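## Task

Scene 1: every foam block sits above a lot number on the shelf edge under it. Any foam block whose lot number shows up two or more times anywhere in the storeroom must end up on the desk. The robot must not tip over or be left leaning, or the task fails. A block counts only if it stays on the desk without the robot holding it there.

## Robot and tools

ROBOT. A Hello Robot Stretch 4: an omni-wheel base, a mast with a lift, one telescoping arm that reaches forward, a three-joint wrist (yaw, pitch, roll) and a two-finger gripper. There is only one arm. It stands about 1.6 m tall and the base rim lies within 0.23 m of the base origin. Loose objects may occasionally get a brief push from outside.

FRAMES. Base frame: origin on the floor below the base centre, x ahead, y to the left, z up. hand_pose (a point between the open fingertips, link pinch) is reported in this frame; with all wrist joints at 0 its axes line up with the base frame, though the printed position may be a little off. The odometry frame is the base frame as it was when the scene began; base_odometry counts wheel turns only, so slipping looks like travel. Heading is positive to the left, -3.142 to 3.142.

TOOLS.
execute_actions(actions, cameras): actions is a list holding one action or none (empty list just reports state and images). An action may contain "base", "joints" or both, plus optional "pace" and "contact_limits"; or it holds only "end_of_arm": "enable_torque" to re-power wrist or gripper motors that shut off. All motions in one action start together. "base" takes exactly one relative command, measured from where the base last reported itself: translate_m (metres, forward positive, -2 to 2), strafe_m (metres, left positive, -2 to 2) or rotate_rad (radians, counter-clockwise positive, -3.2 to 3.2). "joints" is one dictionary of absolute targets by name: lift_m 0 to 1.2; arm_m 0 to 0.55 (extension); wrist_yaw_rad -1.134 to 4.276 (0 straight ahead, positive left, 3.14 stowed back; past 3.4 the arm may interfere); wrist_pitch_rad -1.117 to 4.259 (0 level, 1.57 pointing down); wrist_roll_rad -1.117 to 4.259 (0 fingers level, positive clockwise viewed from behind); gripper_m -0.038 to 0.141, the fingertip gap in metres (negative squeezes the tips together). Joint targets outside the range get clipped and reported; other bad values or unknown keys reject the whole call. pace is "slow", "default", "fast" or "max" (base 0.1/0.3/0.4/0.6 m/s, turning 1/2/3/4 rad/s; slower when the lift is above 0.2). contact_limits accepts only arm_m, from 0 (gentlest) to 0.75 (firmest), default 0.5. Each action runs at most 15 s. cameras: list of head_camera, head_left_camera, head_right_camera, wrist_camera or "all"; omitted or null means all, [] means none.
wait(seconds): 0 to 10 s, commands nothing, returns state and images.
zoom_image(camera, region): region [x0, y0, x1, y1] in pixels of that camera's latest full image, at most 504x504; useful for reading lot numbers.
read_manual(section): only licence texts; moves nothing.
finished_scene(scene): ends scene 1 or 2 for good and reports success; the next task then appears.

CAMERAS. head_camera (420x560) looks forward and down from the mast top; turn the base to look elsewhere. head_left_camera and head_right_camera are fisheyes (420x672) angled more steeply down, showing base and arm. wrist_camera (616x392) looks along the fingers, fingertips near the bottom.

RESULT LINES. base_status and joint_status tell how each motion ended: "done" (for the base, wheels turned the commanded amount even if slipping), "off_target" (stopped short, may keep pushing), "contact_stop_at_<key>" (blocked; lift, arm or wheels go slack), "limit_stop_at_<name>" (e.g. own_body, or tilt when leaning over 6 degrees, which leaves lift, arm and wheels slack), "torque_fault" (a wrist or gripper motor overloaded and went limp until enable_torque). After a stop the old target is dropped. A stop also cancels any later execute_actions, wait or finished_scene in the same reply. on_its_own lists things not commanded this call; its "held at" is a target, not a position. Joints left out of an action may still be pushing toward old targets unseen. lidar_m: 12 distances in metres, 30-degree sectors counter-clockwise starting straight ahead (4th left, 7th behind, 10th right); "-" means nothing seen or closer than 0.25 m; it sees about 0.15 m up to robot height, misses clear things and thin legs. wrist_depth_mm: 7x7 grid of median depths, 100 to 2000 mm. turned_by_wheels vs turned_by_imu differing over about 0.1 rad signals a collision or slip. base_tilt in degrees (forward, right positive) carries a fixed bias up to 1.5. motor_effort in percent of max, with the action's peak in brackets; a gripped object changes gripper_m effort only on a firm squeeze, and a load in a level gripper shifts wrist_pitch_rad effort.

GRASPING. Command gripper_m smaller than the object's width; going lower squeezes harder and pulls it toward the wrist. The gripper_m reading and "done" do not prove a grip. Fingertips pressing down on a surface may stick; lift up. At scene start, unfold the wrist with lift_m 0.4 and wrist_yaw_rad 0 together.

CAUTIONS. Avoid driving or turning with over 1 kg held and arm_m past 0.2, especially at fast paces; steady pushing or pulling, high grips or high contact limits can also tip the robot. Tilted-up pitch (below -0.2) combined with strong roll risks own-body stops. Over about 2 kg in a level gripper, or pressing the gripper into things, causes torque faults. Drops, slips, slams and hard pushes are penalised; release items gently so they rest on the desk unaided.

Each tool is called after "Call:" as name(argument=value, ...), one argument or row to a line, values as JSON.

## Session

Call:
execute_actions(
  actions=[],
)

Scene clock: 0.00 s.
base_odometry: x=+0.000 y=+0.000 heading=+0.000 (m, m, rad; odometry frame)
turned_by_wheels: +0.000 (rad since the last result)
turned_by_imu: +0.000 (rad since the last result)
base_tilt: forward=-0.2 right=+0.5 (deg)
lidar_m: 0.82 0.80 0.94 2.35 1.40 0.75 0.62 0.62 0.70 1.91 1.91 0.96
base_status: not commanded
joint_positions: lift_m=+0.254 arm_m=+0.000 wrist_yaw_rad=+3.195 wrist_pitch_rad=-0.007 wrist_roll_rad=+0.016 gripper_m=+0.057
joint_status: not commanded
motor_effort: lift_m=+18 arm_m=+0 wrist_yaw_rad=+1 wrist_pitch_rad=-7 wrist_roll_rad=-1 gripper_m=-1 wheel_0=+0 wheel_1=+0 wheel_2=+0 (%)
hand_pose: x=-0.1222 y=+0.0718 z=+0.4346 quat_wxyz=(-0.027, +0.003, +0.008, +1.000) (m; base frame)
wrist_depth_mm: - 134 778 809 904 976 1078 / - 124 166 831 891 976 1078 / - 119 155 820 891 976 1060 / - 134 201 831 904 976 1078 / 135 707 768 831 904 976 1060 / 668 715 198 831 196 976 1060 / 668 707 759 110 878 946 976
pictures: head_camera, head_left_camera, head_right_camera, wrist_camera
Images, in order (width x height): head_camera 420x560, head_left_camera 420x672, head_right_camera 420x672, wrist_camera 616x392.

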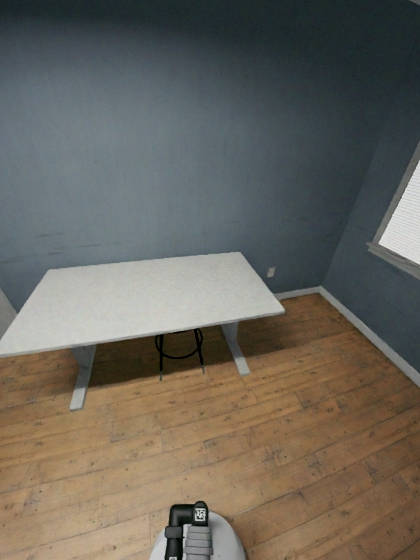

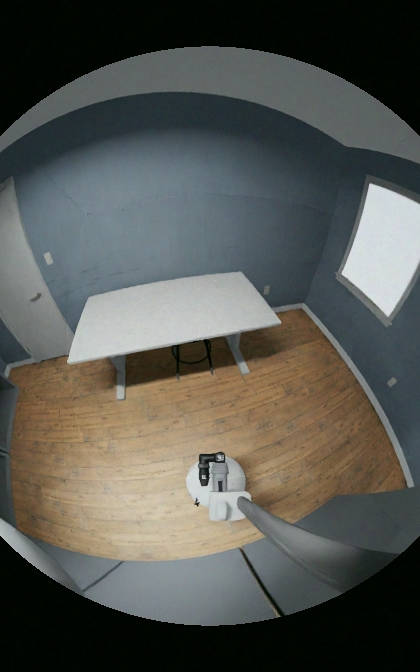

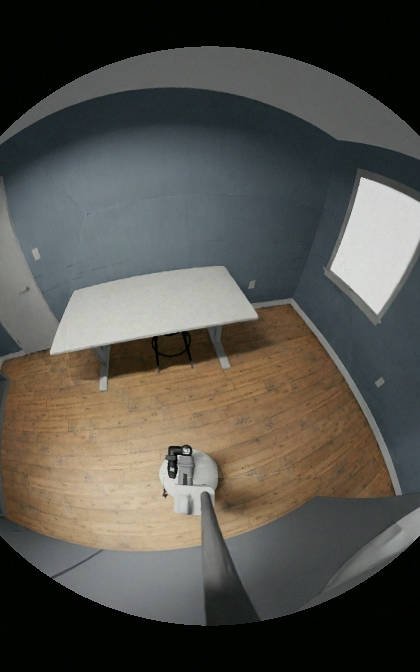

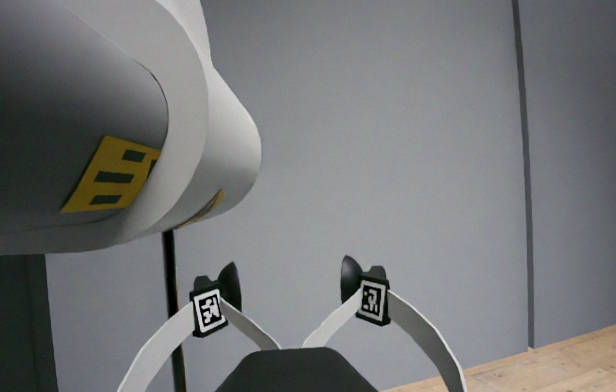

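Call:
execute_actions(
  actions=[
    {"base":{"rotate_rad":1.7},"pace":"fast"},
  ],
  cameras=["head_camera","head_left_camera"],
)

Scene clock: 6.60 s.
base_odometry: x=+0.000 y=+0.000 heading=+1.700 (m, m, rad; odometry frame)
turned_by_wheels: +1.700 (rad since the last result)
turned_by_imu: +1.702 (rad since the last result)
base_tilt: forward=-0.2 right=+0.6 (deg)
lidar_m: 2.31 1.12 0.69 0.62 0.63 0.78 1.92 1.93 0.90 0.80 0.83 1.04
base_status: done
joint_positions: lift_m=+0.254 arm_m=+0.000 wrist_yaw_rad=+3.195 wrist_pitch_rad=-0.007 wrist_roll_rad=+0.016 gripper_m=+0.057
joint_status: not commanded
motor_effort: lift_m=+17(17) arm_m=+0(0) wrist_yaw_rad=+1(1) wrist_pitch_rad=-7(6) wrist_roll_rad=-1(1) gripper_m=-2(2) wheel_0=+1(5) wheel_1=+2(6) wheel_2=+1(8) (%)
hand_pose: x=-0.1222 y=+0.0719 z=+0.4346 quat_wxyz=(-0.027, +0.003, +0.008, +1.000) (m; base frame)
wrist_depth_mm: - 133 - - - 891 668 / - 124 166 - - 904 668 / - 119 156 - - 904 691 / - 134 202 - - 931 699 / 135 - - - - 946 683 / 1397 1661 198 1618 196 931 707 / 1025 1060 1098 110 1042 904 691
pictures: head_camera, head_left_camera
Images, in order (width x height): head_camera 420x560, head_left_camera 420x672.

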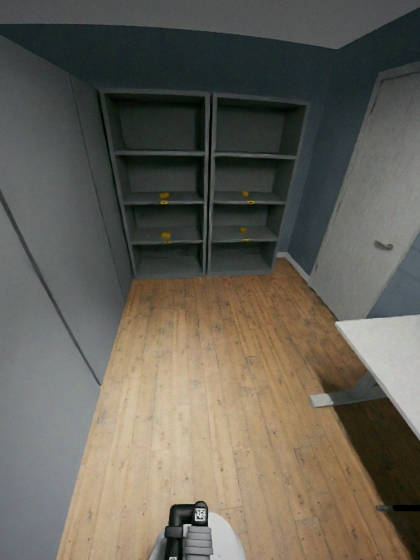

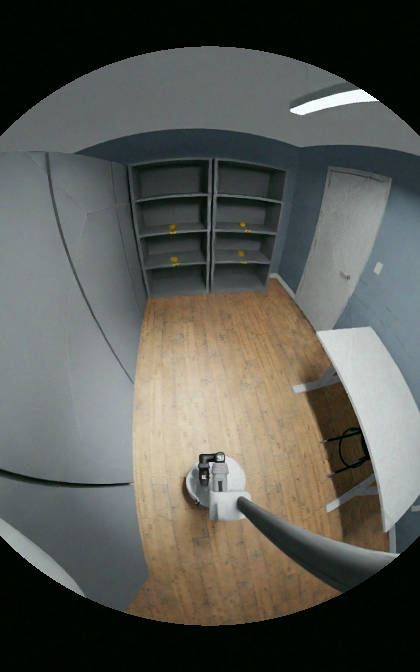

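Call:
zoom_image(
  camera="head_camera",
  region=[110, 170, 300, 270],
)

Call:
execute_actions(
  actions=[
    {"base":{"rotate_rad":2.6},"pace":"fast"},
  ],
  cameras=["head_camera","head_right_camera"],
)

Region (110, 170, 300, 270) of head_camera's 420x560 image, scaled by 2.653, with more detail than that image has; it fills the top 265 rows of this view, and the rest is white.

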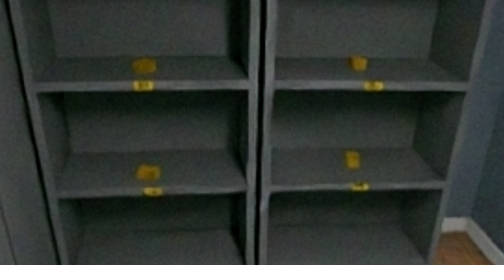

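Scene clock: 14.93 s.
base_odometry: x=+0.000 y=+0.000 heading=-1.983 (m, m, rad; odometry frame)
turned_by_wheels: +2.600 (rad since the last result)
turned_by_imu: +2.603 (rad since the last result)
base_tilt: forward=-0.3 right=+0.7 (deg)
lidar_m: 0.80 1.89 1.91 0.94 0.82 0.84 1.10 2.30 1.08 0.70 0.61 0.62
base_status: done
joint_positions: lift_m=+0.254 arm_m=+0.000 wrist_yaw_rad=+3.195 wrist_pitch_rad=-0.007 wrist_roll_rad=+0.016 gripper_m=+0.057
joint_status: not commanded
motor_effort: lift_m=+17(17) arm_m=+0(0) wrist_yaw_rad=+0(1) wrist_pitch_rad=-7(7) wrist_roll_rad=+0(0) gripper_m=-1(2) wheel_0=+0(6) wheel_1=+0(7) wheel_2=+0(9) (%)
hand_pose: x=-0.1222 y=+0.0719 z=+0.4346 quat_wxyz=(-0.027, +0.003, +0.008, +1.000) (m; base frame)
wrist_depth_mm: - 134 - - - 1708 1430 / - 124 166 - 1983 1042 778 / - 118 155 - 1366 1576 1397 / - 135 202 - - 1708 1464 / 135 - - - - 1708 1464 / 1430 1708 197 1618 197 1430 1366 / 1008 1060 1078 110 1042 976 976
pictures: head_camera, head_right_camera
Images, in order (width x height): head_camera 420x560, head_right_camera 420x672.

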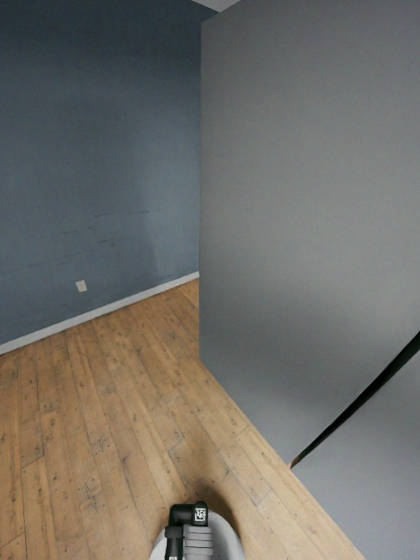

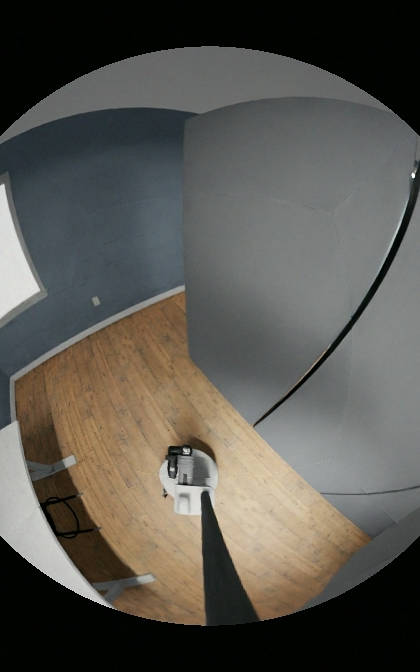

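Call:
execute_actions(
  actions=[
    {"base":{"rotate_rad":0.69},"pace":"fast"},
  ],
  cameras=["head_camera","wrist_camera"],
)

Scene clock: 34.17 s.
base_odometry: x=+0.000 y=+0.000 heading=-1.292 (m, m, rad; odometry frame)
turned_by_wheels: +0.690 (rad since the last result)
turned_by_imu: +0.691 (rad since the last result)
base_tilt: forward=-0.2 right=+0.5 (deg)
lidar_m: 1.91 1.96 0.85 0.81 0.88 2.38 2.37 0.89 0.66 0.60 0.65 0.93
base_status: done
joint_positions: lift_m=+0.254 arm_m=+0.000 wrist_yaw_rad=+3.195 wrist_pitch_rad=-0.007 wrist_roll_rad=+0.016 gripper_m=+0.057
joint_status: not commanded
motor_effort: lift_m=+17(17) arm_m=+0(0) wrist_yaw_rad=+1(1) wrist_pitch_rad=-6(7) wrist_roll_rad=+1(0) gripper_m=-2(3) wheel_0=+1(6) wheel_1=+2(5) wheel_2=+2(7) (%)
hand_pose: x=-0.1221 y=+0.0719 z=+0.4346 quat_wxyz=(-0.027, +0.003, +0.008, +1.000) (m; base frame)
wrist_depth_mm: - 134 - - - - - / - 124 165 - - - - / - 119 156 - - - - / - 135 201 - - - - / 135 1430 - - - - - / 1008 1397 198 1576 197 1430 1366 / 1008 1042 1078 110 1025 991 946
pictures: head_camera, wrist_camera
Images, in order (width x height): head_camera 420x560, wrist_camera 616x392.

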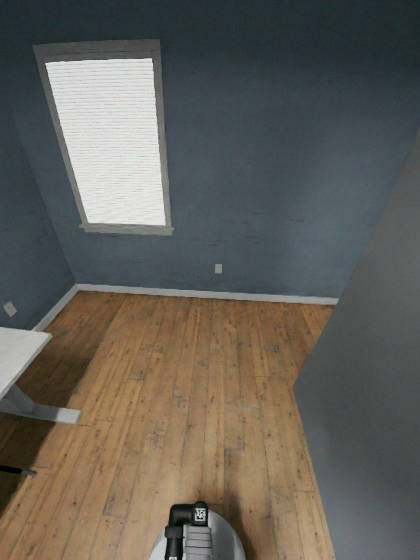

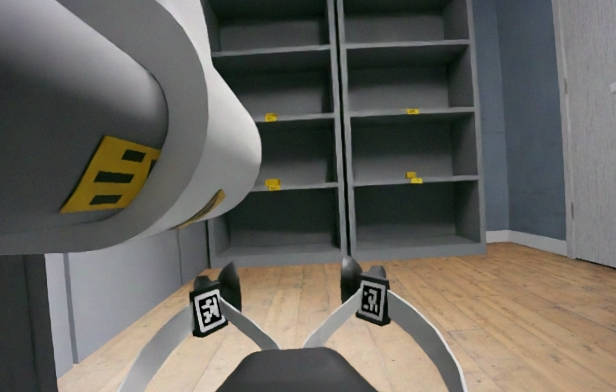

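Call:
zoom_image(
  camera="wrist_camera",
  region=[255, 100, 435, 200],
)

Region (255, 100, 435, 200) of wrist_camera's 616x392 image, scaled by 2.800.

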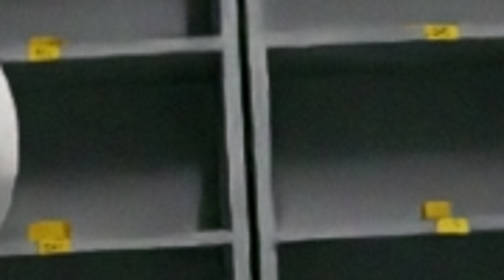

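Call:
execute_actions(
  actions=[
    {"base":{"translate_m":-1.2},"pace":"max"},
  ],
  cameras=["wrist_camera"],
)

Call:
zoom_image(
  camera="wrist_camera",
  region=[200, 0, 616, 260],
)

Scene clock: 51.37 s.
base_odometry: x=-0.330 y=+1.154 heading=-1.292 (m, m, rad; odometry frame)
turned_by_wheels: +0.000 (rad since the last result)
turned_by_imu: +0.000 (rad since the last result)
base_tilt: forward=-0.3 right=+0.7 (deg)
lidar_m: 3.12 1.24 0.96 1.60 1.61 1.19 1.14 0.88 0.62 0.59 0.63 0.90
base_status: done
joint_positions: lift_m=+0.254 arm_m=+0.000 wrist_yaw_rad=+3.195 wrist_pitch_rad=-0.007 wrist_roll_rad=+0.016 gripper_m=+0.057
joint_status: not commanded
motor_effort: lift_m=+17(18) arm_m=+0(0) wrist_yaw_rad=+0(1) wrist_pitch_rad=-6(7) wrist_roll_rad=+1(1) gripper_m=-2(3) wheel_0=+2(7) wheel_1=+2(8) wheel_2=+0(14) (%)
hand_pose: x=-0.1222 y=+0.0719 z=+0.4346 quat_wxyz=(-0.027, +0.003, +0.008, +1.000) (m; base frame)
wrist_depth_mm: - 133 1756 1756 1308 1537 1366 / - 124 166 1708 1397 1708 1537 / - 119 156 1708 1661 1808 1661 / - 135 200 1756 1366 1708 1576 / 135 1281 1808 1756 1618 1708 1708 / 1008 1281 198 1336 197 1255 1229 / 976 1042 1078 110 1008 976 976
pictures: wrist_camera
Images, in order (width x height): wrist_camera 616x392.

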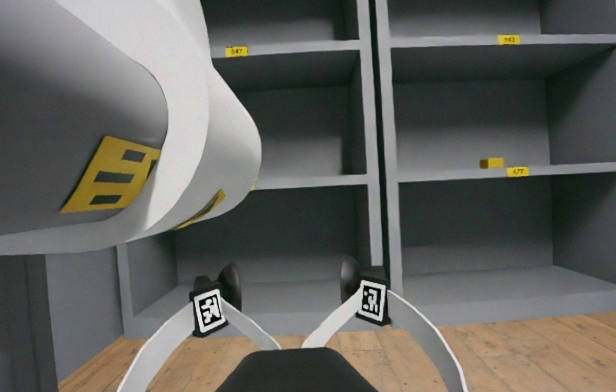

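Region (200, 0, 616, 260) of wrist_camera's 616x392 image, scaled by 1.212; it fills the top 315 rows of this view, and the rest is white.

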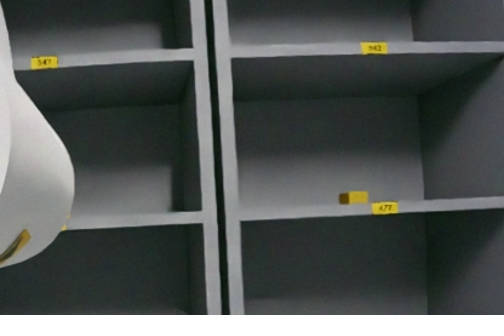

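Call:
execute_actions(
  actions=[
    {"base":{"rotate_rad":3.12},"joints":{"lift_m":0.55,"wrist_yaw_rad":0},"pace":"fast"},
  ],
  cameras=["head_camera","wrist_camera"],
)

Scene clock: 70.50 s.
base_odometry: x=-0.330 y=+1.154 heading=+1.828 (m, m, rad; odometry frame)
turned_by_wheels: +3.120 (rad since the last result)
turned_by_imu: +3.123 (rad since the last result)
base_tilt: forward=-0.3 right=+0.5 (deg)
lidar_m: 1.10 0.86 0.63 0.58 0.62 0.89 3.16 1.19 0.95 1.61 1.57 1.13
base_status: done
joint_positions: lift_m=+0.550 arm_m=+0.000 wrist_yaw_rad=+0.000 wrist_pitch_rad=-0.007 wrist_roll_rad=+0.016 gripper_m=+0.057
joint_status: all done
motor_effort: lift_m=+21(21) arm_m=-1(0) wrist_yaw_rad=+0(6) wrist_pitch_rad=-8(7) wrist_roll_rad=+0(0) gripper_m=-2(5) wheel_0=+0(7) wheel_1=+0(6) wheel_2=+0(10) (%)
hand_pose: x=+0.4591 y=-0.0873 z=+0.7299 quat_wxyz=(+1.000, +0.008, -0.003, +0.000) (m; base frame)
wrist_depth_mm: 1008 1336 1366 1397 960 1397 1397 / 1008 1397 1397 1366 1025 1397 1464 / 931 1118 1255 1366 1025 1397 1397 / 960 1366 1430 1397 946 1397 1464 / 931 1366 1430 1397 976 1255 1138 / 917 1042 198 991 197 1430 1430 / 946 1205 1366 110 1025 1464 1430
pictures: head_camera, wrist_camera
Images, in order (width x height): head_camera 420x560, wrist_camera 616x392.

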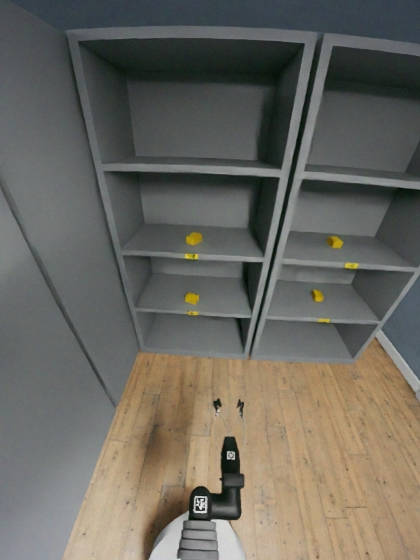

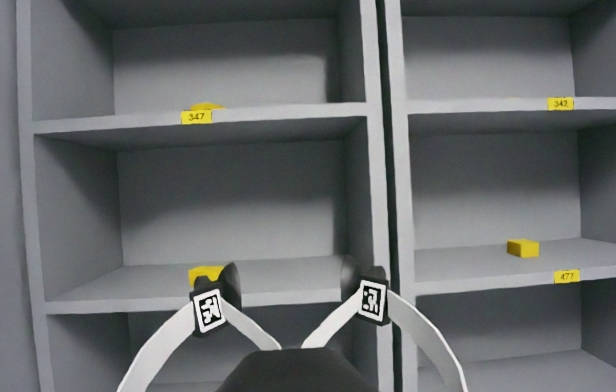

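Call:
zoom_image(
  camera="head_camera",
  region=[160, 225, 240, 325],
)

Call:
zoom_image(
  camera="wrist_camera",
  region=[480, 80, 616, 300],
)

Region (160, 225, 240, 325) of head_camera's 420x560 image, scaled by 5.040, with more detail than that image has; it fills the left 403 columns of this view, and the rest is white.

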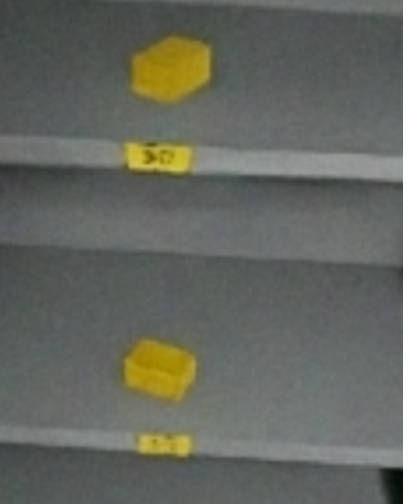

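Region (480, 80, 616, 300) of wrist_camera's 616x392 image, scaled by 2.291; it fills the left 312 columns of this view, and the rest is white.

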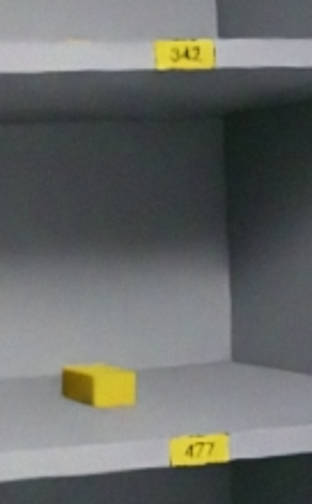

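Call:
execute_actions(
  actions=[
    {"joints":{"wrist_yaw_rad":-0.15,"wrist_pitch_rad":0.15,"gripper_m":0.0}},
  ],
  cameras=["wrist_camera"],
)

Scene clock: 81.20 s.
base_odometry: x=-0.330 y=+1.154 heading=+1.828 (m, m, rad; odometry frame)
turned_by_wheels: +0.000 (rad since the last result)
turned_by_imu: +0.000 (rad since the last result)
base_tilt: forward=-0.2 right=+0.6 (deg)
lidar_m: 1.10 0.83 0.61 0.60 0.62 0.91 3.18 1.20 0.94 1.58 1.56 1.17
base_status: not commanded
joint_positions: lift_m=+0.550 arm_m=+0.000 wrist_yaw_rad=-0.150 wrist_pitch_rad=+0.152 wrist_roll_rad=+0.016 gripper_m=+0.000
joint_status: all done
motor_effort: lift_m=+21(21) arm_m=+0(0) wrist_yaw_rad=-1(4) wrist_pitch_rad=-6(7) wrist_roll_rad=+1(1) gripper_m=-4(3) wheel_0=-1(1) wheel_1=+0(0) wheel_2=+0(1) (%)
hand_pose: x=+0.4396 y=-0.1289 z=+0.6843 quat_wxyz=(+0.994, +0.014, +0.075, -0.075) (m; base frame)
wrist_depth_mm: 1182 1205 1255 931 1366 1430 1205 / 1138 1255 1336 1008 1430 1464 1205 / 1281 1281 1366 960 1464 1618 1281 / 1255 1308 1397 976 1281 1255 1229 / 1025 1008 1430 1042 1576 1661 1308 / 1255 1397 191 205 1499 1430 1281 / 1138 1160 1098 110 1098 1182 1182
pictures: wrist_camera
Images, in order (width x height): wrist_camera 616x392.

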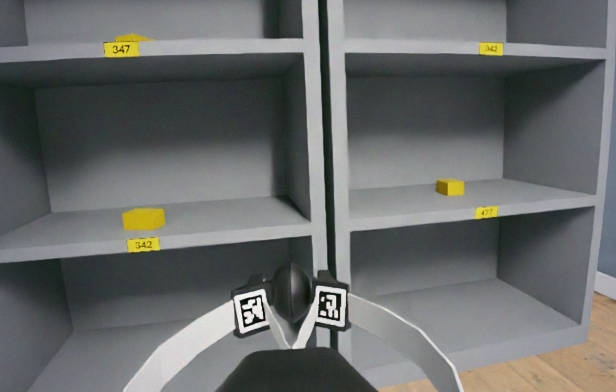

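Call:
execute_actions(
  actions=[
    {"base":{"strafe_m":0.235},"joints":{"wrist_yaw_rad":0,"wrist_pitch_rad":0.35,"wrist_roll_rad":0,"gripper_m":0.13,"lift_m":0.5},"pace":"fast"},
  ],
  cameras=[],
)

Call:
execute_actions(
  actions=[
    {"base":{"translate_m":0.45},"pace":"fast"},
  ],
  cameras=["head_camera","wrist_camera"],
)

Scene clock: 105.60 s.
base_odometry: x=-0.557 y=+1.094 heading=+1.828 (m, m, rad; odometry frame)
turned_by_wheels: +0.000 (rad since the last result)
turned_by_imu: +0.001 (rad since the last result)
base_tilt: forward=-0.2 right=+0.6 (deg)
lidar_m: 1.11 0.52 0.38 0.36 0.38 0.55 1.78 1.52 1.15 1.74 1.59 1.16
base_status: done
joint_positions: lift_m=+0.500 arm_m=+0.000 wrist_yaw_rad=+0.000 wrist_pitch_rad=+0.352 wrist_roll_rad=+0.001 gripper_m=+0.130
joint_status: all done
motor_effort: lift_m=+15(19) arm_m=+0(0) wrist_yaw_rad=+1(6) wrist_pitch_rad=-7(5) wrist_roll_rad=+0(1) gripper_m=+0(5) wheel_0=+0(7) wheel_1=+1(10) wheel_2=-1(1) (%)
hand_pose: x=+0.4414 y=-0.0874 z=+0.5790 quat_wxyz=(+0.985, +0.000, +0.175, +0.000) (m; base frame)
wrist_depth_mm: 723 946 1229 1255 1308 866 1336 / 741 946 1308 1308 1336 960 1366 / 723 946 1078 1366 1255 976 1464 / 699 1025 1499 1537 1464 1042 1537 / 699 1025 1308 1255 1229 1138 1229 / 707 213 1078 1098 991 1078 1042 / 707 878 904 110 946 878 891
pictures: none
No camera images: the call's "cameras" was empty. Leave "cameras" out to get every camera's image.

Scene clock: 108.07 s.
base_odometry: x=-0.671 y=+1.529 heading=+1.828 (m, m, rad; odometry frame)
turned_by_wheels: +0.000 (rad since the last result)
turned_by_imu: +0.001 (rad since the last result)
base_tilt: forward=-0.4 right=+0.4 (deg)
lidar_m: 0.65 0.51 0.38 0.35 0.38 0.54 1.71 1.58 1.41 1.83 0.93 0.70
base_status: done
joint_positions: lift_m=+0.500 arm_m=+0.000 wrist_yaw_rad=+0.000 wrist_pitch_rad=+0.352 wrist_roll_rad=+0.001 gripper_m=+0.130
joint_status: not commanded
motor_effort: lift_m=+15(14) arm_m=+0(0) wrist_yaw_rad=+1(1) wrist_pitch_rad=-6(6) wrist_roll_rad=+0(2) gripper_m=+2(0) wheel_0=+0(6) wheel_1=+0(4) wheel_2=+1(11) (%)
hand_pose: x=+0.4414 y=-0.0874 z=+0.5790 quat_wxyz=(+0.985, +0.000, +0.175, +0.000) (m; base frame)
wrist_depth_mm: 609 809 854 842 831 820 585 / 615 854 891 891 891 842 585 / 591 788 788 691 768 732 591 / 504 496 500 521 517 512 535 / 585 904 1042 1042 1060 866 597 / 591 213 991 976 904 820 603 / 597 768 820 110 820 768 647
pictures: head_camera, wrist_camera
Images, in order (width x height): head_camera 420x560, wrist_camera 616x392.

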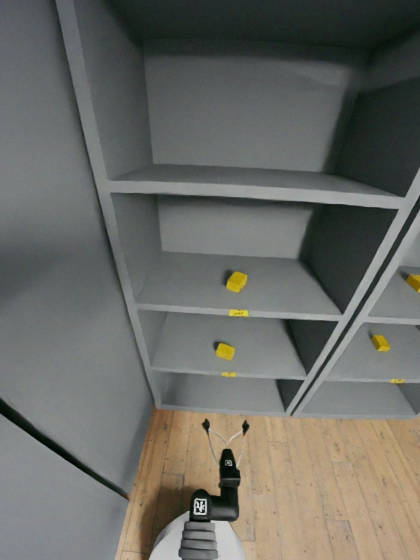

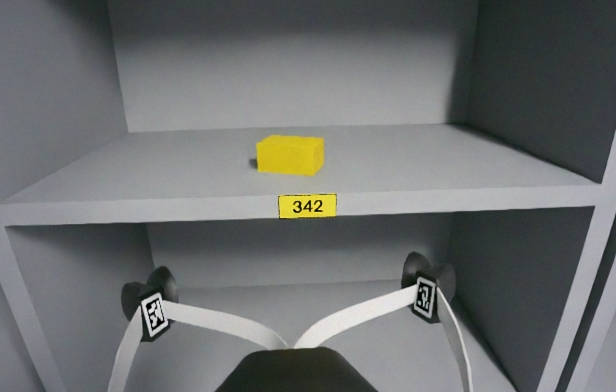

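Call:
execute_actions(
  actions=[
    {"joints":{"arm_m":0.28,"lift_m":0.49,"gripper_m":0.14}},
  ],
  cameras=["head_camera","wrist_camera"],
)

Scene clock: 122.80 s.
base_odometry: x=-0.671 y=+1.529 heading=+1.828 (m, m, rad; odometry frame)
turned_by_wheels: +0.000 (rad since the last result)
turned_by_imu: +0.000 (rad since the last result)
base_tilt: forward=-0.1 right=+0.5 (deg)
lidar_m: 0.66 0.52 0.36 0.34 0.37 0.55 1.74 1.58 1.42 1.84 0.96 0.70
base_status: not commanded
joint_positions: lift_m=+0.490 arm_m=+0.279 wrist_yaw_rad=+0.000 wrist_pitch_rad=+0.352 wrist_roll_rad=+0.001 gripper_m=+0.140
joint_status: all done
motor_effort: lift_m=+14(14) arm_m=+7(10) wrist_yaw_rad=+0(0) wrist_pitch_rad=-6(6) wrist_roll_rad=-1(1) gripper_m=+1(1) wheel_0=+1(1) wheel_1=+0(0) wheel_2=+1(1) (%)
hand_pose: x=+0.7204 y=-0.0874 z=+0.5690 quat_wxyz=(+0.985, +0.000, +0.175, +0.000) (m; base frame)
wrist_depth_mm: 564 569 574 574 580 591 585 / 580 585 603 615 627 621 597 / 585 621 640 634 640 647 564 / 466 459 459 327 445 442 439 / 330 329 312 294 324 320 315 / 256 205 256 256 233 240 247 / 223 222 226 110 229 235 240
pictures: head_camera, wrist_camera
Images, in order (width x height): head_camera 420x560, wrist_camera 616x392.

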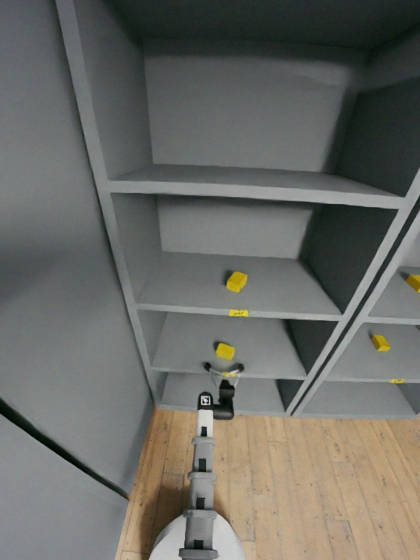

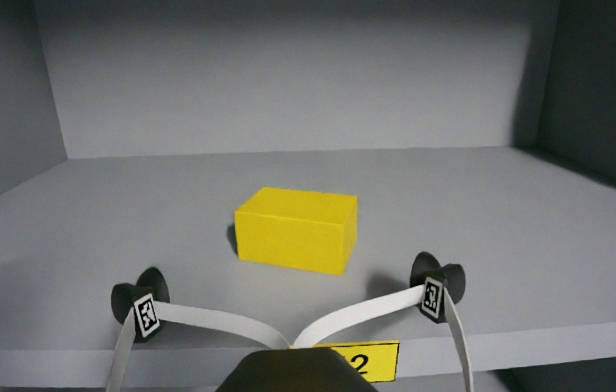

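Call:
execute_actions(
  actions=[
    {"joints":{"arm_m":0.385,"lift_m":0.474}},
  ],
  cameras=["wrist_camera"],
)

Scene clock: 131.33 s.
base_odometry: x=-0.671 y=+1.529 heading=+1.828 (m, m, rad; odometry frame)
turned_by_wheels: +0.000 (rad since the last result)
turned_by_imu: +0.000 (rad since the last result)
base_tilt: forward=-0.2 right=+0.6 (deg)
lidar_m: 0.66 0.53 0.37 0.34 0.38 0.50 1.73 1.57 1.41 1.86 0.95 0.69
base_status: not commanded
joint_positions: lift_m=+0.475 arm_m=+0.384 wrist_yaw_rad=+0.000 wrist_pitch_rad=+0.348 wrist_roll_rad=+0.001 gripper_m=+0.140
joint_status: all done
motor_effort: lift_m=+12(15) arm_m=+8(8) wrist_yaw_rad=+2(2) wrist_pitch_rad=+8(8) wrist_roll_rad=-2(3) gripper_m=-1(0) wheel_0=+1(0) wheel_1=+0(0) wheel_2=+1(1) (%)
hand_pose: x=+0.8257 y=-0.0874 z=+0.5545 quat_wxyz=(+0.985, +0.001, +0.173, +0.000) (m; base frame)
wrist_depth_mm: 466 473 480 477 488 492 496 / 492 488 504 508 512 521 521 / 512 525 530 535 549 544 539 / 439 433 427 424 418 410 407 / 307 306 276 213 283 297 294 / 237 201 202 191 194 221 229 / 195 193 195 110 192 190 193
pictures: wrist_camera
Images, in order (width x height): wrist_camera 616x392.

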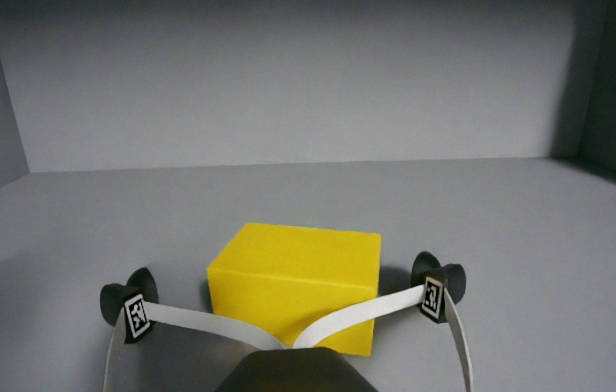

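Call:
execute_actions(
  actions=[
    {"joints":{"lift_m":0.484,"wrist_roll_rad":0.05}},
  ],
  cameras=[],
)

Call:
execute_actions(
  actions=[
    {"joints":{"gripper_m":0.05}},
  ],
  cameras=["wrist_camera"],
)

Scene clock: 140.67 s.
base_odometry: x=-0.671 y=+1.529 heading=+1.828 (m, m, rad; odometry frame)
turned_by_wheels: +0.000 (rad since the last result)
turned_by_imu: +0.000 (rad since the last result)
base_tilt: forward=+0.0 right=+0.7 (deg)
lidar_m: 0.67 0.51 0.38 0.35 0.36 0.55 1.74 1.56 1.41 1.85 0.94 0.69
base_status: not commanded
joint_positions: lift_m=+0.484 arm_m=+0.384 wrist_yaw_rad=+0.000 wrist_pitch_rad=+0.352 wrist_roll_rad=+0.049 gripper_m=+0.140
joint_status: all done
motor_effort: lift_m=+22(22) arm_m=+7(8) wrist_yaw_rad=+0(0) wrist_pitch_rad=-5(7) wrist_roll_rad=+2(8) gripper_m=+1(0) wheel_0=+1(1) wheel_1=+0(0) wheel_2=+1(1) (%)
hand_pose: x=+0.8255 y=-0.0873 z=+0.5625 quat_wxyz=(+0.984, +0.024, +0.175, -0.004) (m; base frame)
wrist_depth_mm: 455 469 473 480 488 496 500 / 484 488 500 508 521 521 525 / 512 517 525 535 539 544 549 / 488 466 445 430 413 397 382 / 338 330 306 223 287 294 285 / 257 205 200 191 194 222 226 / 211 206 210 110 196 193 192
pictures: none
No camera images: the call's "cameras" was empty. Leave "cameras" out to get every camera's image.

Scene clock: 142.57 s.
base_odometry: x=-0.671 y=+1.529 heading=+1.828 (m, m, rad; odometry frame)
turned_by_wheels: +0.000 (rad since the last result)
turned_by_imu: +0.000 (rad since the last result)
base_tilt: forward=-0.2 right=+0.8 (deg)
lidar_m: 0.67 0.52 0.35 0.34 0.37 0.56 1.74 1.56 1.41 1.85 0.96 0.69
base_status: not commanded
joint_positions: lift_m=+0.484 arm_m=+0.384 wrist_yaw_rad=+0.000 wrist_pitch_rad=+0.352 wrist_roll_rad=+0.049 gripper_m=+0.050
joint_status: all done
motor_effort: lift_m=+22(22) arm_m=+7(7) wrist_yaw_rad=+1(0) wrist_pitch_rad=-6(7) wrist_roll_rad=+2(2) gripper_m=-20(20) wheel_0=+1(1) wheel_1=+0(0) wheel_2=+1(1) (%)
hand_pose: x=+0.8255 y=-0.0873 z=+0.5624 quat_wxyz=(+0.984, +0.024, +0.175, -0.004) (m; base frame)
wrist_depth_mm: 462 469 473 480 488 496 500 / 488 496 500 504 512 525 521 / 512 517 530 535 535 539 539 / 488 469 445 430 413 397 384 / 338 327 233 215 300 293 285 / 256 243 189 181 188 229 226 / 211 196 196 110 197 189 191
pictures: wrist_camera
Images, in order (width x height): wrist_camera 616x392.

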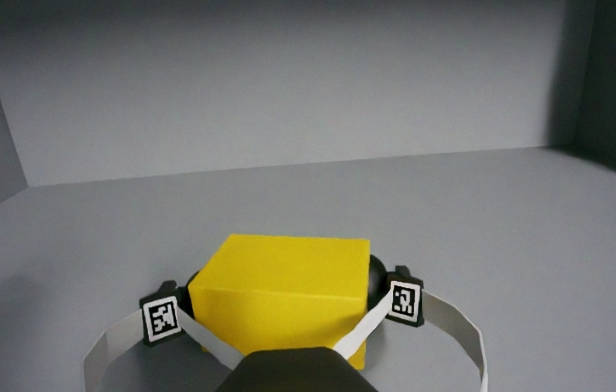

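Call:
execute_actions(
  actions=[
    {"joints":{"lift_m":0.51}},
  ],
  cameras=[],
)

Call:
execute_actions(
  actions=[
    {"joints":{"lift_m":0.76,"arm_m":0.0},"pace":"fast"},
  ],
  cameras=[],
)

Call:
execute_actions(
  actions=[
    {"base":{"rotate_rad":-2.3},"pace":"fast"},
  ],
  cameras=["head_camera","wrist_camera"],
)

Scene clock: 169.00 s.
base_odometry: x=-0.671 y=+1.529 heading=+1.828 (m, m, rad; odometry frame)
turned_by_wheels: +0.000 (rad since the last result)
turned_by_imu: +0.000 (rad since the last result)
base_tilt: forward=-0.1 right=+0.7 (deg)
lidar_m: 0.65 0.49 0.37 0.35 0.39 0.54 1.74 1.56 1.41 1.82 0.96 0.70
base_status: not commanded
joint_positions: lift_m=+0.510 arm_m=+0.384 wrist_yaw_rad=+0.000 wrist_pitch_rad=+0.352 wrist_roll_rad=+0.049 gripper_m=+0.050
joint_status: all done
motor_effort: lift_m=+22(25) arm_m=+7(7) wrist_yaw_rad=+0(0) wrist_pitch_rad=-6(7) wrist_roll_rad=+2(3) gripper_m=-19(20) wheel_0=+1(1) wheel_1=+0(0) wheel_2=+1(1) (%)
hand_pose: x=+0.8255 y=-0.0873 z=+0.5883 quat_wxyz=(+0.984, +0.024, +0.175, -0.004) (m; base frame)
wrist_depth_mm: 466 469 473 480 488 492 500 / 484 488 500 504 517 521 521 / 508 521 530 539 549 559 554 / 530 544 521 500 477 466 452 / 392 384 233 215 351 342 330 / 298 282 189 180 187 267 265 / 245 229 228 110 229 220 221
pictures: none
No camera images: the call's "cameras" was empty. Leave "cameras" out to get every camera's image.

Scene clock: 170.90 s.
base_odometry: x=-0.671 y=+1.529 heading=+1.828 (m, m, rad; odometry frame)
turned_by_wheels: +0.000 (rad since the last result)
turned_by_imu: +0.000 (rad since the last result)
base_tilt: forward=-0.3 right=+0.7 (deg)
lidar_m: 0.66 0.51 0.38 0.34 0.38 0.52 1.73 1.57 1.41 1.83 0.96 0.67
base_status: not commanded
joint_positions: lift_m=+0.760 arm_m=+0.001 wrist_yaw_rad=+0.000 wrist_pitch_rad=+0.353 wrist_roll_rad=+0.050 gripper_m=+0.050
joint_status: all done
motor_effort: lift_m=+22(23) arm_m=-7(6) wrist_yaw_rad=+2(0) wrist_pitch_rad=-7(8) wrist_roll_rad=+2(2) gripper_m=-21(21) wheel_0=+1(1) wheel_1=+0(0) wheel_2=+1(1) (%)
hand_pose: x=+0.4429 y=-0.0875 z=+0.8383 quat_wxyz=(+0.984, +0.024, +0.175, -0.004) (m; base frame)
wrist_depth_mm: 621 809 521 504 427 430 480 / 574 854 866 878 891 809 574 / 609 878 904 960 960 831 580 / 597 931 976 991 991 866 591 / 591 842 233 214 842 778 603 / 591 668 189 180 188 640 609 / 574 580 580 110 1078 778 661
pictures: none
No camera images: the call's "cameras" was empty. Leave "cameras" out to get every camera's image.

Scene clock: 173.17 s.
base_odometry: x=-0.672 y=+1.529 heading=-0.472 (m, m, rad; odometry frame)
turned_by_wheels: -2.300 (rad since the last result)
turned_by_imu: -2.302 (rad since the last result)
base_tilt: forward=-0.1 right=+0.7 (deg)
lidar_m: 1.41 1.86 1.29 0.80 0.66 0.69 0.43 0.36 0.34 0.45 0.84 2.03
base_status: done
joint_positions: lift_m=+0.760 arm_m=+0.001 wrist_yaw_rad=+0.000 wrist_pitch_rad=+0.353 wrist_roll_rad=+0.050 gripper_m=+0.050
joint_status: not commanded
motor_effort: lift_m=+22(22) arm_m=-7(7) wrist_yaw_rad=+2(1) wrist_pitch_rad=-7(8) wrist_roll_rad=+2(2) gripper_m=-19(21) wheel_0=-1(4) wheel_1=+0(7) wheel_2=-1(6) (%)
hand_pose: x=+0.4429 y=-0.0874 z=+0.8383 quat_wxyz=(+0.984, +0.024, +0.175, -0.004) (m; base frame)
wrist_depth_mm: 1430 1618 1983 - - - - / 1499 1708 - - - - - / 1499 1756 1576 - - - - / 1537 1756 - - - - - / 1576 1921 234 214 1863 1863 1808 / 1537 1464 188 180 189 1430 1397 / 1366 1205 1229 110 1205 1182 1160
pictures: head_camera, wrist_camera
Images, in order (width x height): head_camera 420x560, wrist_camera 616x392.

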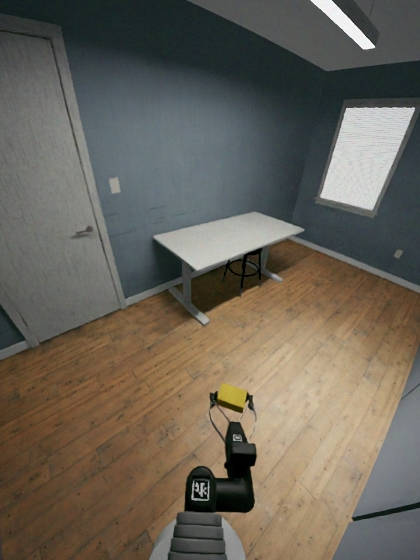

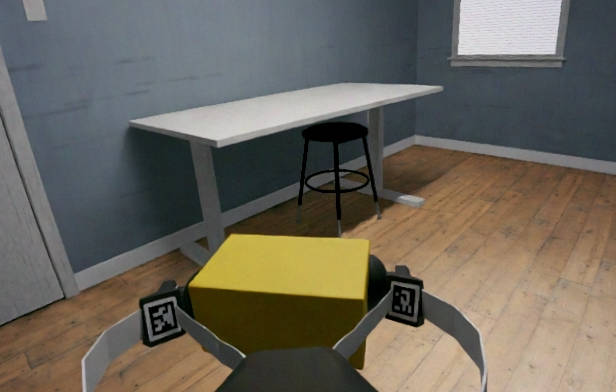

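Call:
execute_actions(
  actions=[
    {"base":{"translate_m":0.85},"joints":{"arm_m":0.5},"pace":"max"},
  ],
  cameras=["head_camera","wrist_camera"],
)

Scene clock: 184.60 s.
base_odometry: x=+0.086 y=+1.143 heading=-0.472 (m, m, rad; odometry frame)
turned_by_wheels: +0.000 (rad since the last result)
turned_by_imu: +0.001 (rad since the last result)
base_tilt: forward=-0.2 right=+0.7 (deg)
lidar_m: 0.58 0.69 1.22 1.45 1.25 1.26 1.10 0.97 1.00 1.21 3.00 0.85
base_status: done
joint_positions: lift_m=+0.760 arm_m=+0.499 wrist_yaw_rad=+0.000 wrist_pitch_rad=+0.353 wrist_roll_rad=+0.050 gripper_m=+0.050
joint_status: all done
motor_effort: lift_m=+22(22) arm_m=+7(8) wrist_yaw_rad=+0(2) wrist_pitch_rad=-7(7) wrist_roll_rad=+2(2) gripper_m=-21(20) wheel_0=-1(5) wheel_1=-2(6) wheel_2=-1(11) (%)
hand_pose: x=+0.9405 y=-0.0874 z=+0.8383 quat_wxyz=(+0.984, +0.024, +0.175, -0.004) (m; base frame)
wrist_depth_mm: 621 715 866 1060 1366 - 1983 / 634 732 866 1118 1499 - - / 647 750 904 1060 1025 976 946 / 654 732 699 668 654 621 603 / 530 517 234 215 473 462 445 / 404 379 188 181 189 359 353 / 330 307 306 110 307 296 298
pictures: head_camera, wrist_camera
Images, in order (width x height): head_camera 420x560, wrist_camera 616x392.

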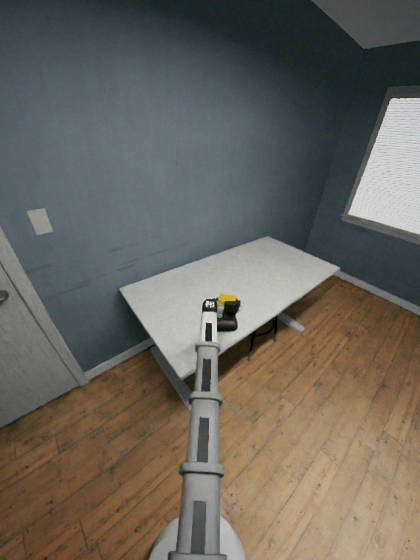

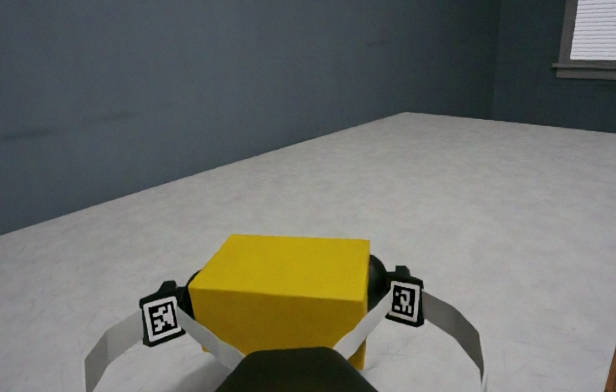

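Call:
execute_actions(
  actions=[
    {"joints":{"lift_m":0.674}},
  ],
  cameras=[],
)

Scene clock: 197.93 s.
base_odometry: x=+0.086 y=+1.143 heading=-0.472 (m, m, rad; odometry frame)
turned_by_wheels: +0.000 (rad since the last result)
turned_by_imu: +0.000 (rad since the last result)
base_tilt: forward=-0.2 right=+0.5 (deg)
lidar_m: 0.56 0.67 1.21 1.43 1.24 1.26 1.13 0.99 0.99 1.21 2.98 0.88
base_status: not commanded
joint_positions: lift_m=+0.674 arm_m=+0.499 wrist_yaw_rad=+0.000 wrist_pitch_rad=+0.353 wrist_roll_rad=+0.050 gripper_m=+0.050
joint_status: all done
motor_effort: lift_m=+14(22) arm_m=+7(7) wrist_yaw_rad=-1(1) wrist_pitch_rad=-8(7) wrist_roll_rad=+2(1) gripper_m=-20(21) wheel_0=-1(2) wheel_1=-2(2) wheel_2=-1(1) (%)
hand_pose: x=+0.9405 y=-0.0874 z=+0.7529 quat_wxyz=(+0.984, +0.024, +0.175, -0.004) (m; base frame)
wrist_depth_mm: 621 707 854 1060 1336 - 1983 / 640 741 891 1098 1281 1863 1921 / 647 715 759 699 661 621 603 / 508 480 455 439 424 407 394 / 345 336 233 214 306 298 290 / 264 249 189 181 188 236 231 / 216 202 200 110 202 193 196
pictures: none
No camera images: the call's "cameras" was empty. Leave "cameras" out to get every camera's image.

Call:
execute_actions(
  actions=[
    {"joints":{"lift_m":0.671,"gripper_m":0.13}},
  ],
  cameras=[],
)

Call:
execute_actions(
  actions=[
    {"joints":{"lift_m":0.95,"arm_m":0.0},"pace":"fast"},
  ],
  cameras=["head_camera"],
)

Call:
execute_actions(
  actions=[
    {"base":{"rotate_rad":2.08},"pace":"fast"},
  ],
  cameras=["head_camera","wrist_camera"],
)

Scene clock: 218.83 s.
base_odometry: x=+0.086 y=+1.143 heading=-0.472 (m, m, rad; odometry frame)
turned_by_wheels: +0.000 (rad since the last result)
turned_by_imu: +0.000 (rad since the last result)
base_tilt: forward=-0.3 right=+0.8 (deg)
lidar_m: 0.56 0.67 1.21 1.45 1.22 1.26 1.13 0.99 0.99 1.21 3.00 0.87
base_status: not commanded
joint_positions: lift_m=+0.671 arm_m=+0.499 wrist_yaw_rad=+0.000 wrist_pitch_rad=+0.353 wrist_roll_rad=+0.050 gripper_m=+0.130
joint_status: all done
motor_effort: lift_m=+14(15) arm_m=+7(7) wrist_yaw_rad=+0(0) wrist_pitch_rad=-8(8) wrist_roll_rad=+1(2) gripper_m=+2(19) wheel_0=-2(1) wheel_1=-2(2) wheel_2=-1(1) (%)
hand_pose: x=+0.9405 y=-0.0874 z=+0.7499 quat_wxyz=(+0.984, +0.024, +0.175, -0.004) (m; base frame)
wrist_depth_mm: 615 715 866 1060 1366 - 1983 / 634 732 878 1098 1336 1808 1983 / 647 723 750 699 654 621 597 / 488 469 449 427 415 399 384 / 340 332 304 224 290 294 286 / 258 213 201 192 200 229 227 / 212 206 204 110 198 191 193
pictures: none
No camera images: the call's "cameras" was empty. Leave "cameras" out to get every camera's image.

Scene clock: 220.93 s.
base_odometry: x=+0.086 y=+1.143 heading=-0.472 (m, m, rad; odometry frame)
turned_by_wheels: +0.000 (rad since the last result)
turned_by_imu: +0.000 (rad since the last result)
base_tilt: forward=-0.4 right=+0.7 (deg)
lidar_m: 0.56 0.67 1.20 1.44 1.24 1.26 1.12 0.99 0.99 1.19 2.99 0.85
base_status: not commanded
joint_positions: lift_m=+0.950 arm_m=+0.001 wrist_yaw_rad=+0.000 wrist_pitch_rad=+0.352 wrist_roll_rad=+0.050 gripper_m=+0.130
joint_status: all done
motor_effort: lift_m=+21(25) arm_m=-7(8) wrist_yaw_rad=+1(0) wrist_pitch_rad=-7(8) wrist_roll_rad=+2(2) gripper_m=+1(0) wheel_0=-1(1) wheel_1=-2(2) wheel_2=-1(1) (%)
hand_pose: x=+0.4429 y=-0.0875 z=+1.0284 quat_wxyz=(+0.984, +0.024, +0.175, -0.004) (m; base frame)
wrist_depth_mm: 904 1078 1255 1618 1983 - - / 946 1078 1308 1618 - - - / 976 1138 1366 1661 1863 - - / 991 1138 1229 1205 1160 1336 - / 976 931 904 866 878 - - / 1008 213 691 691 732 1661 1708 / 1060 574 569 110 1464 1464 1430
pictures: head_camera
Images, in order (width x height): head_camera 420x560.

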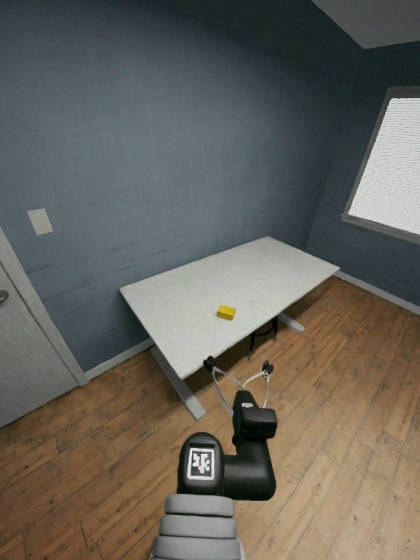

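Scene clock: 223.40 s.
base_odometry: x=+0.086 y=+1.143 heading=+1.608 (m, m, rad; odometry frame)
turned_by_wheels: +2.080 (rad since the last result)
turned_by_imu: +2.082 (rad since the last result)
base_tilt: forward=-0.1 right=+0.6 (deg)
lidar_m: 1.22 1.26 1.12 0.99 1.00 1.23 3.01 0.85 0.53 0.66 1.21 1.40
base_status: done
joint_positions: lift_m=+0.950 arm_m=+0.001 wrist_yaw_rad=+0.000 wrist_pitch_rad=+0.352 wrist_roll_rad=+0.050 gripper_m=+0.130
joint_status: not commanded
motor_effort: lift_m=+21(22) arm_m=-7(7) wrist_yaw_rad=+0(0) wrist_pitch_rad=-6(6) wrist_roll_rad=+2(2) gripper_m=+0(2) wheel_0=-1(1) wheel_1=+1(5) wheel_2=+0(6) (%)
hand_pose: x=+0.4429 y=-0.0874 z=+1.0284 quat_wxyz=(+0.984, +0.024, +0.175, -0.004) (m; base frame)
wrist_depth_mm: 1229 1008 1397 1499 1336 1499 1182 / 1229 1008 1430 1464 1281 1576 1182 / 1160 991 1464 1618 1464 1618 1205 / 1397 1205 1576 1708 1576 1661 1281 / 1366 1205 1308 1397 1430 1708 1336 / 1138 213 1576 1661 1499 1576 1308 / 1464 1366 1366 110 1464 1430 1336
pictures: head_camera, wrist_camera
Images, in order (width x height): head_camera 420x560, wrist_camera 616x392.

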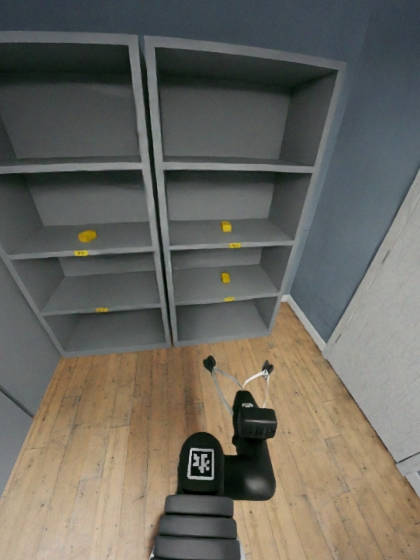

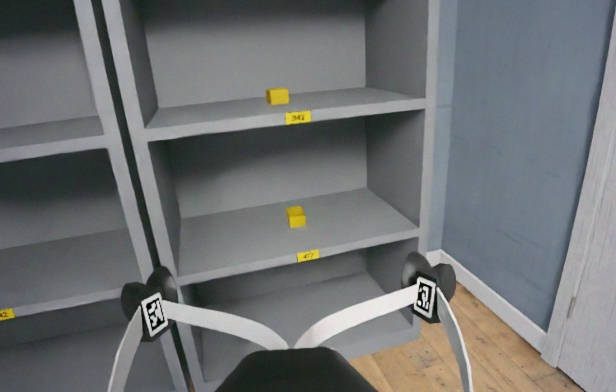

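Call:
execute_actions(
  actions=[
    {"base":{"translate_m":0.62},"joints":{"arm_m":0.15,"gripper_m":0.12},"pace":"max"},
  ],
  cameras=["head_camera","wrist_camera"],
)

Scene clock: 241.40 s.
base_odometry: x=+0.063 y=+1.762 heading=+1.607 (m, m, rad; odometry frame)
turned_by_wheels: +0.000 (rad since the last result)
turned_by_imu: +0.001 (rad since the last result)
base_tilt: forward=-0.2 right=+0.7 (deg)
lidar_m: 0.62 0.64 0.76 1.11 1.12 1.37 2.64 0.95 1.05 1.08 1.11 0.72
base_status: done
joint_positions: lift_m=+0.950 arm_m=+0.149 wrist_yaw_rad=+0.000 wrist_pitch_rad=+0.352 wrist_roll_rad=+0.050 gripper_m=+0.120
joint_status: all done
motor_effort: lift_m=+21(21) arm_m=+7(7) wrist_yaw_rad=+0(2) wrist_pitch_rad=-6(6) wrist_roll_rad=+2(1) gripper_m=+0(0) wheel_0=-1(4) wheel_1=-2(5) wheel_2=+1(10) (%)
hand_pose: x=+0.5905 y=-0.0874 z=+1.0284 quat_wxyz=(+0.984, +0.024, +0.175, -0.004) (m; base frame)
wrist_depth_mm: 603 627 668 707 759 683 544 / 627 661 707 750 809 723 559 / 647 691 723 707 691 640 554 / 521 492 469 452 439 421 436 / 357 351 342 349 366 750 603 / 298 298 330 931 219 798 609 / 597 809 809 110 798 741 647
pictures: head_camera, wrist_camera
Images, in order (width x height): head_camera 420x560, wrist_camera 616x392.

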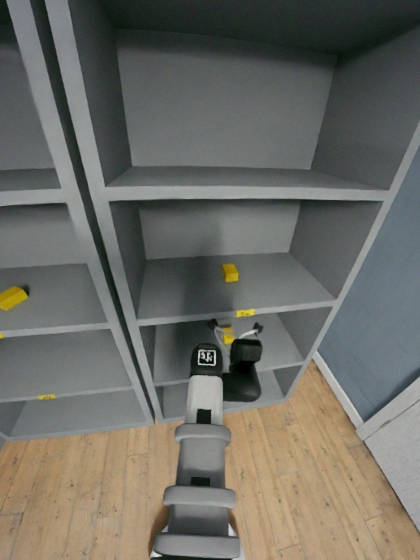

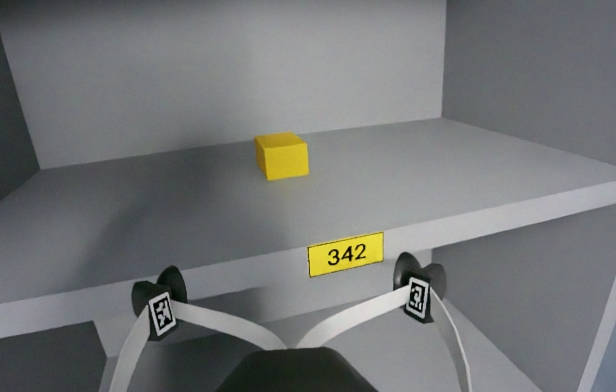

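Call:
execute_actions(
  actions=[
    {"joints":{"arm_m":0.38,"lift_m":0.945},"pace":"fast"},
  ],
  cameras=["wrist_camera"],
)

Scene clock: 250.33 s.
base_odometry: x=+0.063 y=+1.762 heading=+1.607 (m, m, rad; odometry frame)
turned_by_wheels: +0.000 (rad since the last result)
turned_by_imu: +0.000 (rad since the last result)
base_tilt: forward=-0.3 right=+0.6 (deg)
lidar_m: 0.61 0.62 0.79 1.11 1.12 1.36 2.63 0.95 1.07 1.09 1.10 0.71
base_status: not commanded
joint_positions: lift_m=+0.945 arm_m=+0.379 wrist_yaw_rad=+0.000 wrist_pitch_rad=+0.352 wrist_roll_rad=+0.050 gripper_m=+0.120
joint_status: all done
motor_effort: lift_m=+15(19) arm_m=+7(7) wrist_yaw_rad=+0(1) wrist_pitch_rad=-6(6) wrist_roll_rad=+1(1) gripper_m=-1(1) wheel_0=-1(1) wheel_1=-2(2) wheel_2=+1(1) (%)
hand_pose: x=+0.8205 y=-0.0874 z=+1.0240 quat_wxyz=(+0.984, +0.024, +0.175, -0.004) (m; base frame)
wrist_depth_mm: 413 439 462 496 530 569 500 / 433 455 488 517 559 591 512 / 449 484 512 549 585 615 517 / 462 480 433 349 427 407 394 / 347 338 327 301 312 300 293 / 264 239 244 252 217 236 231 / 216 211 209 110 206 194 197
pictures: wrist_camera
Images, in order (width x height): wrist_camera 616x392.

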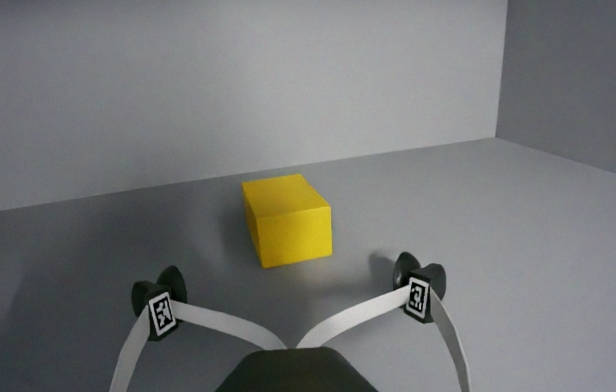

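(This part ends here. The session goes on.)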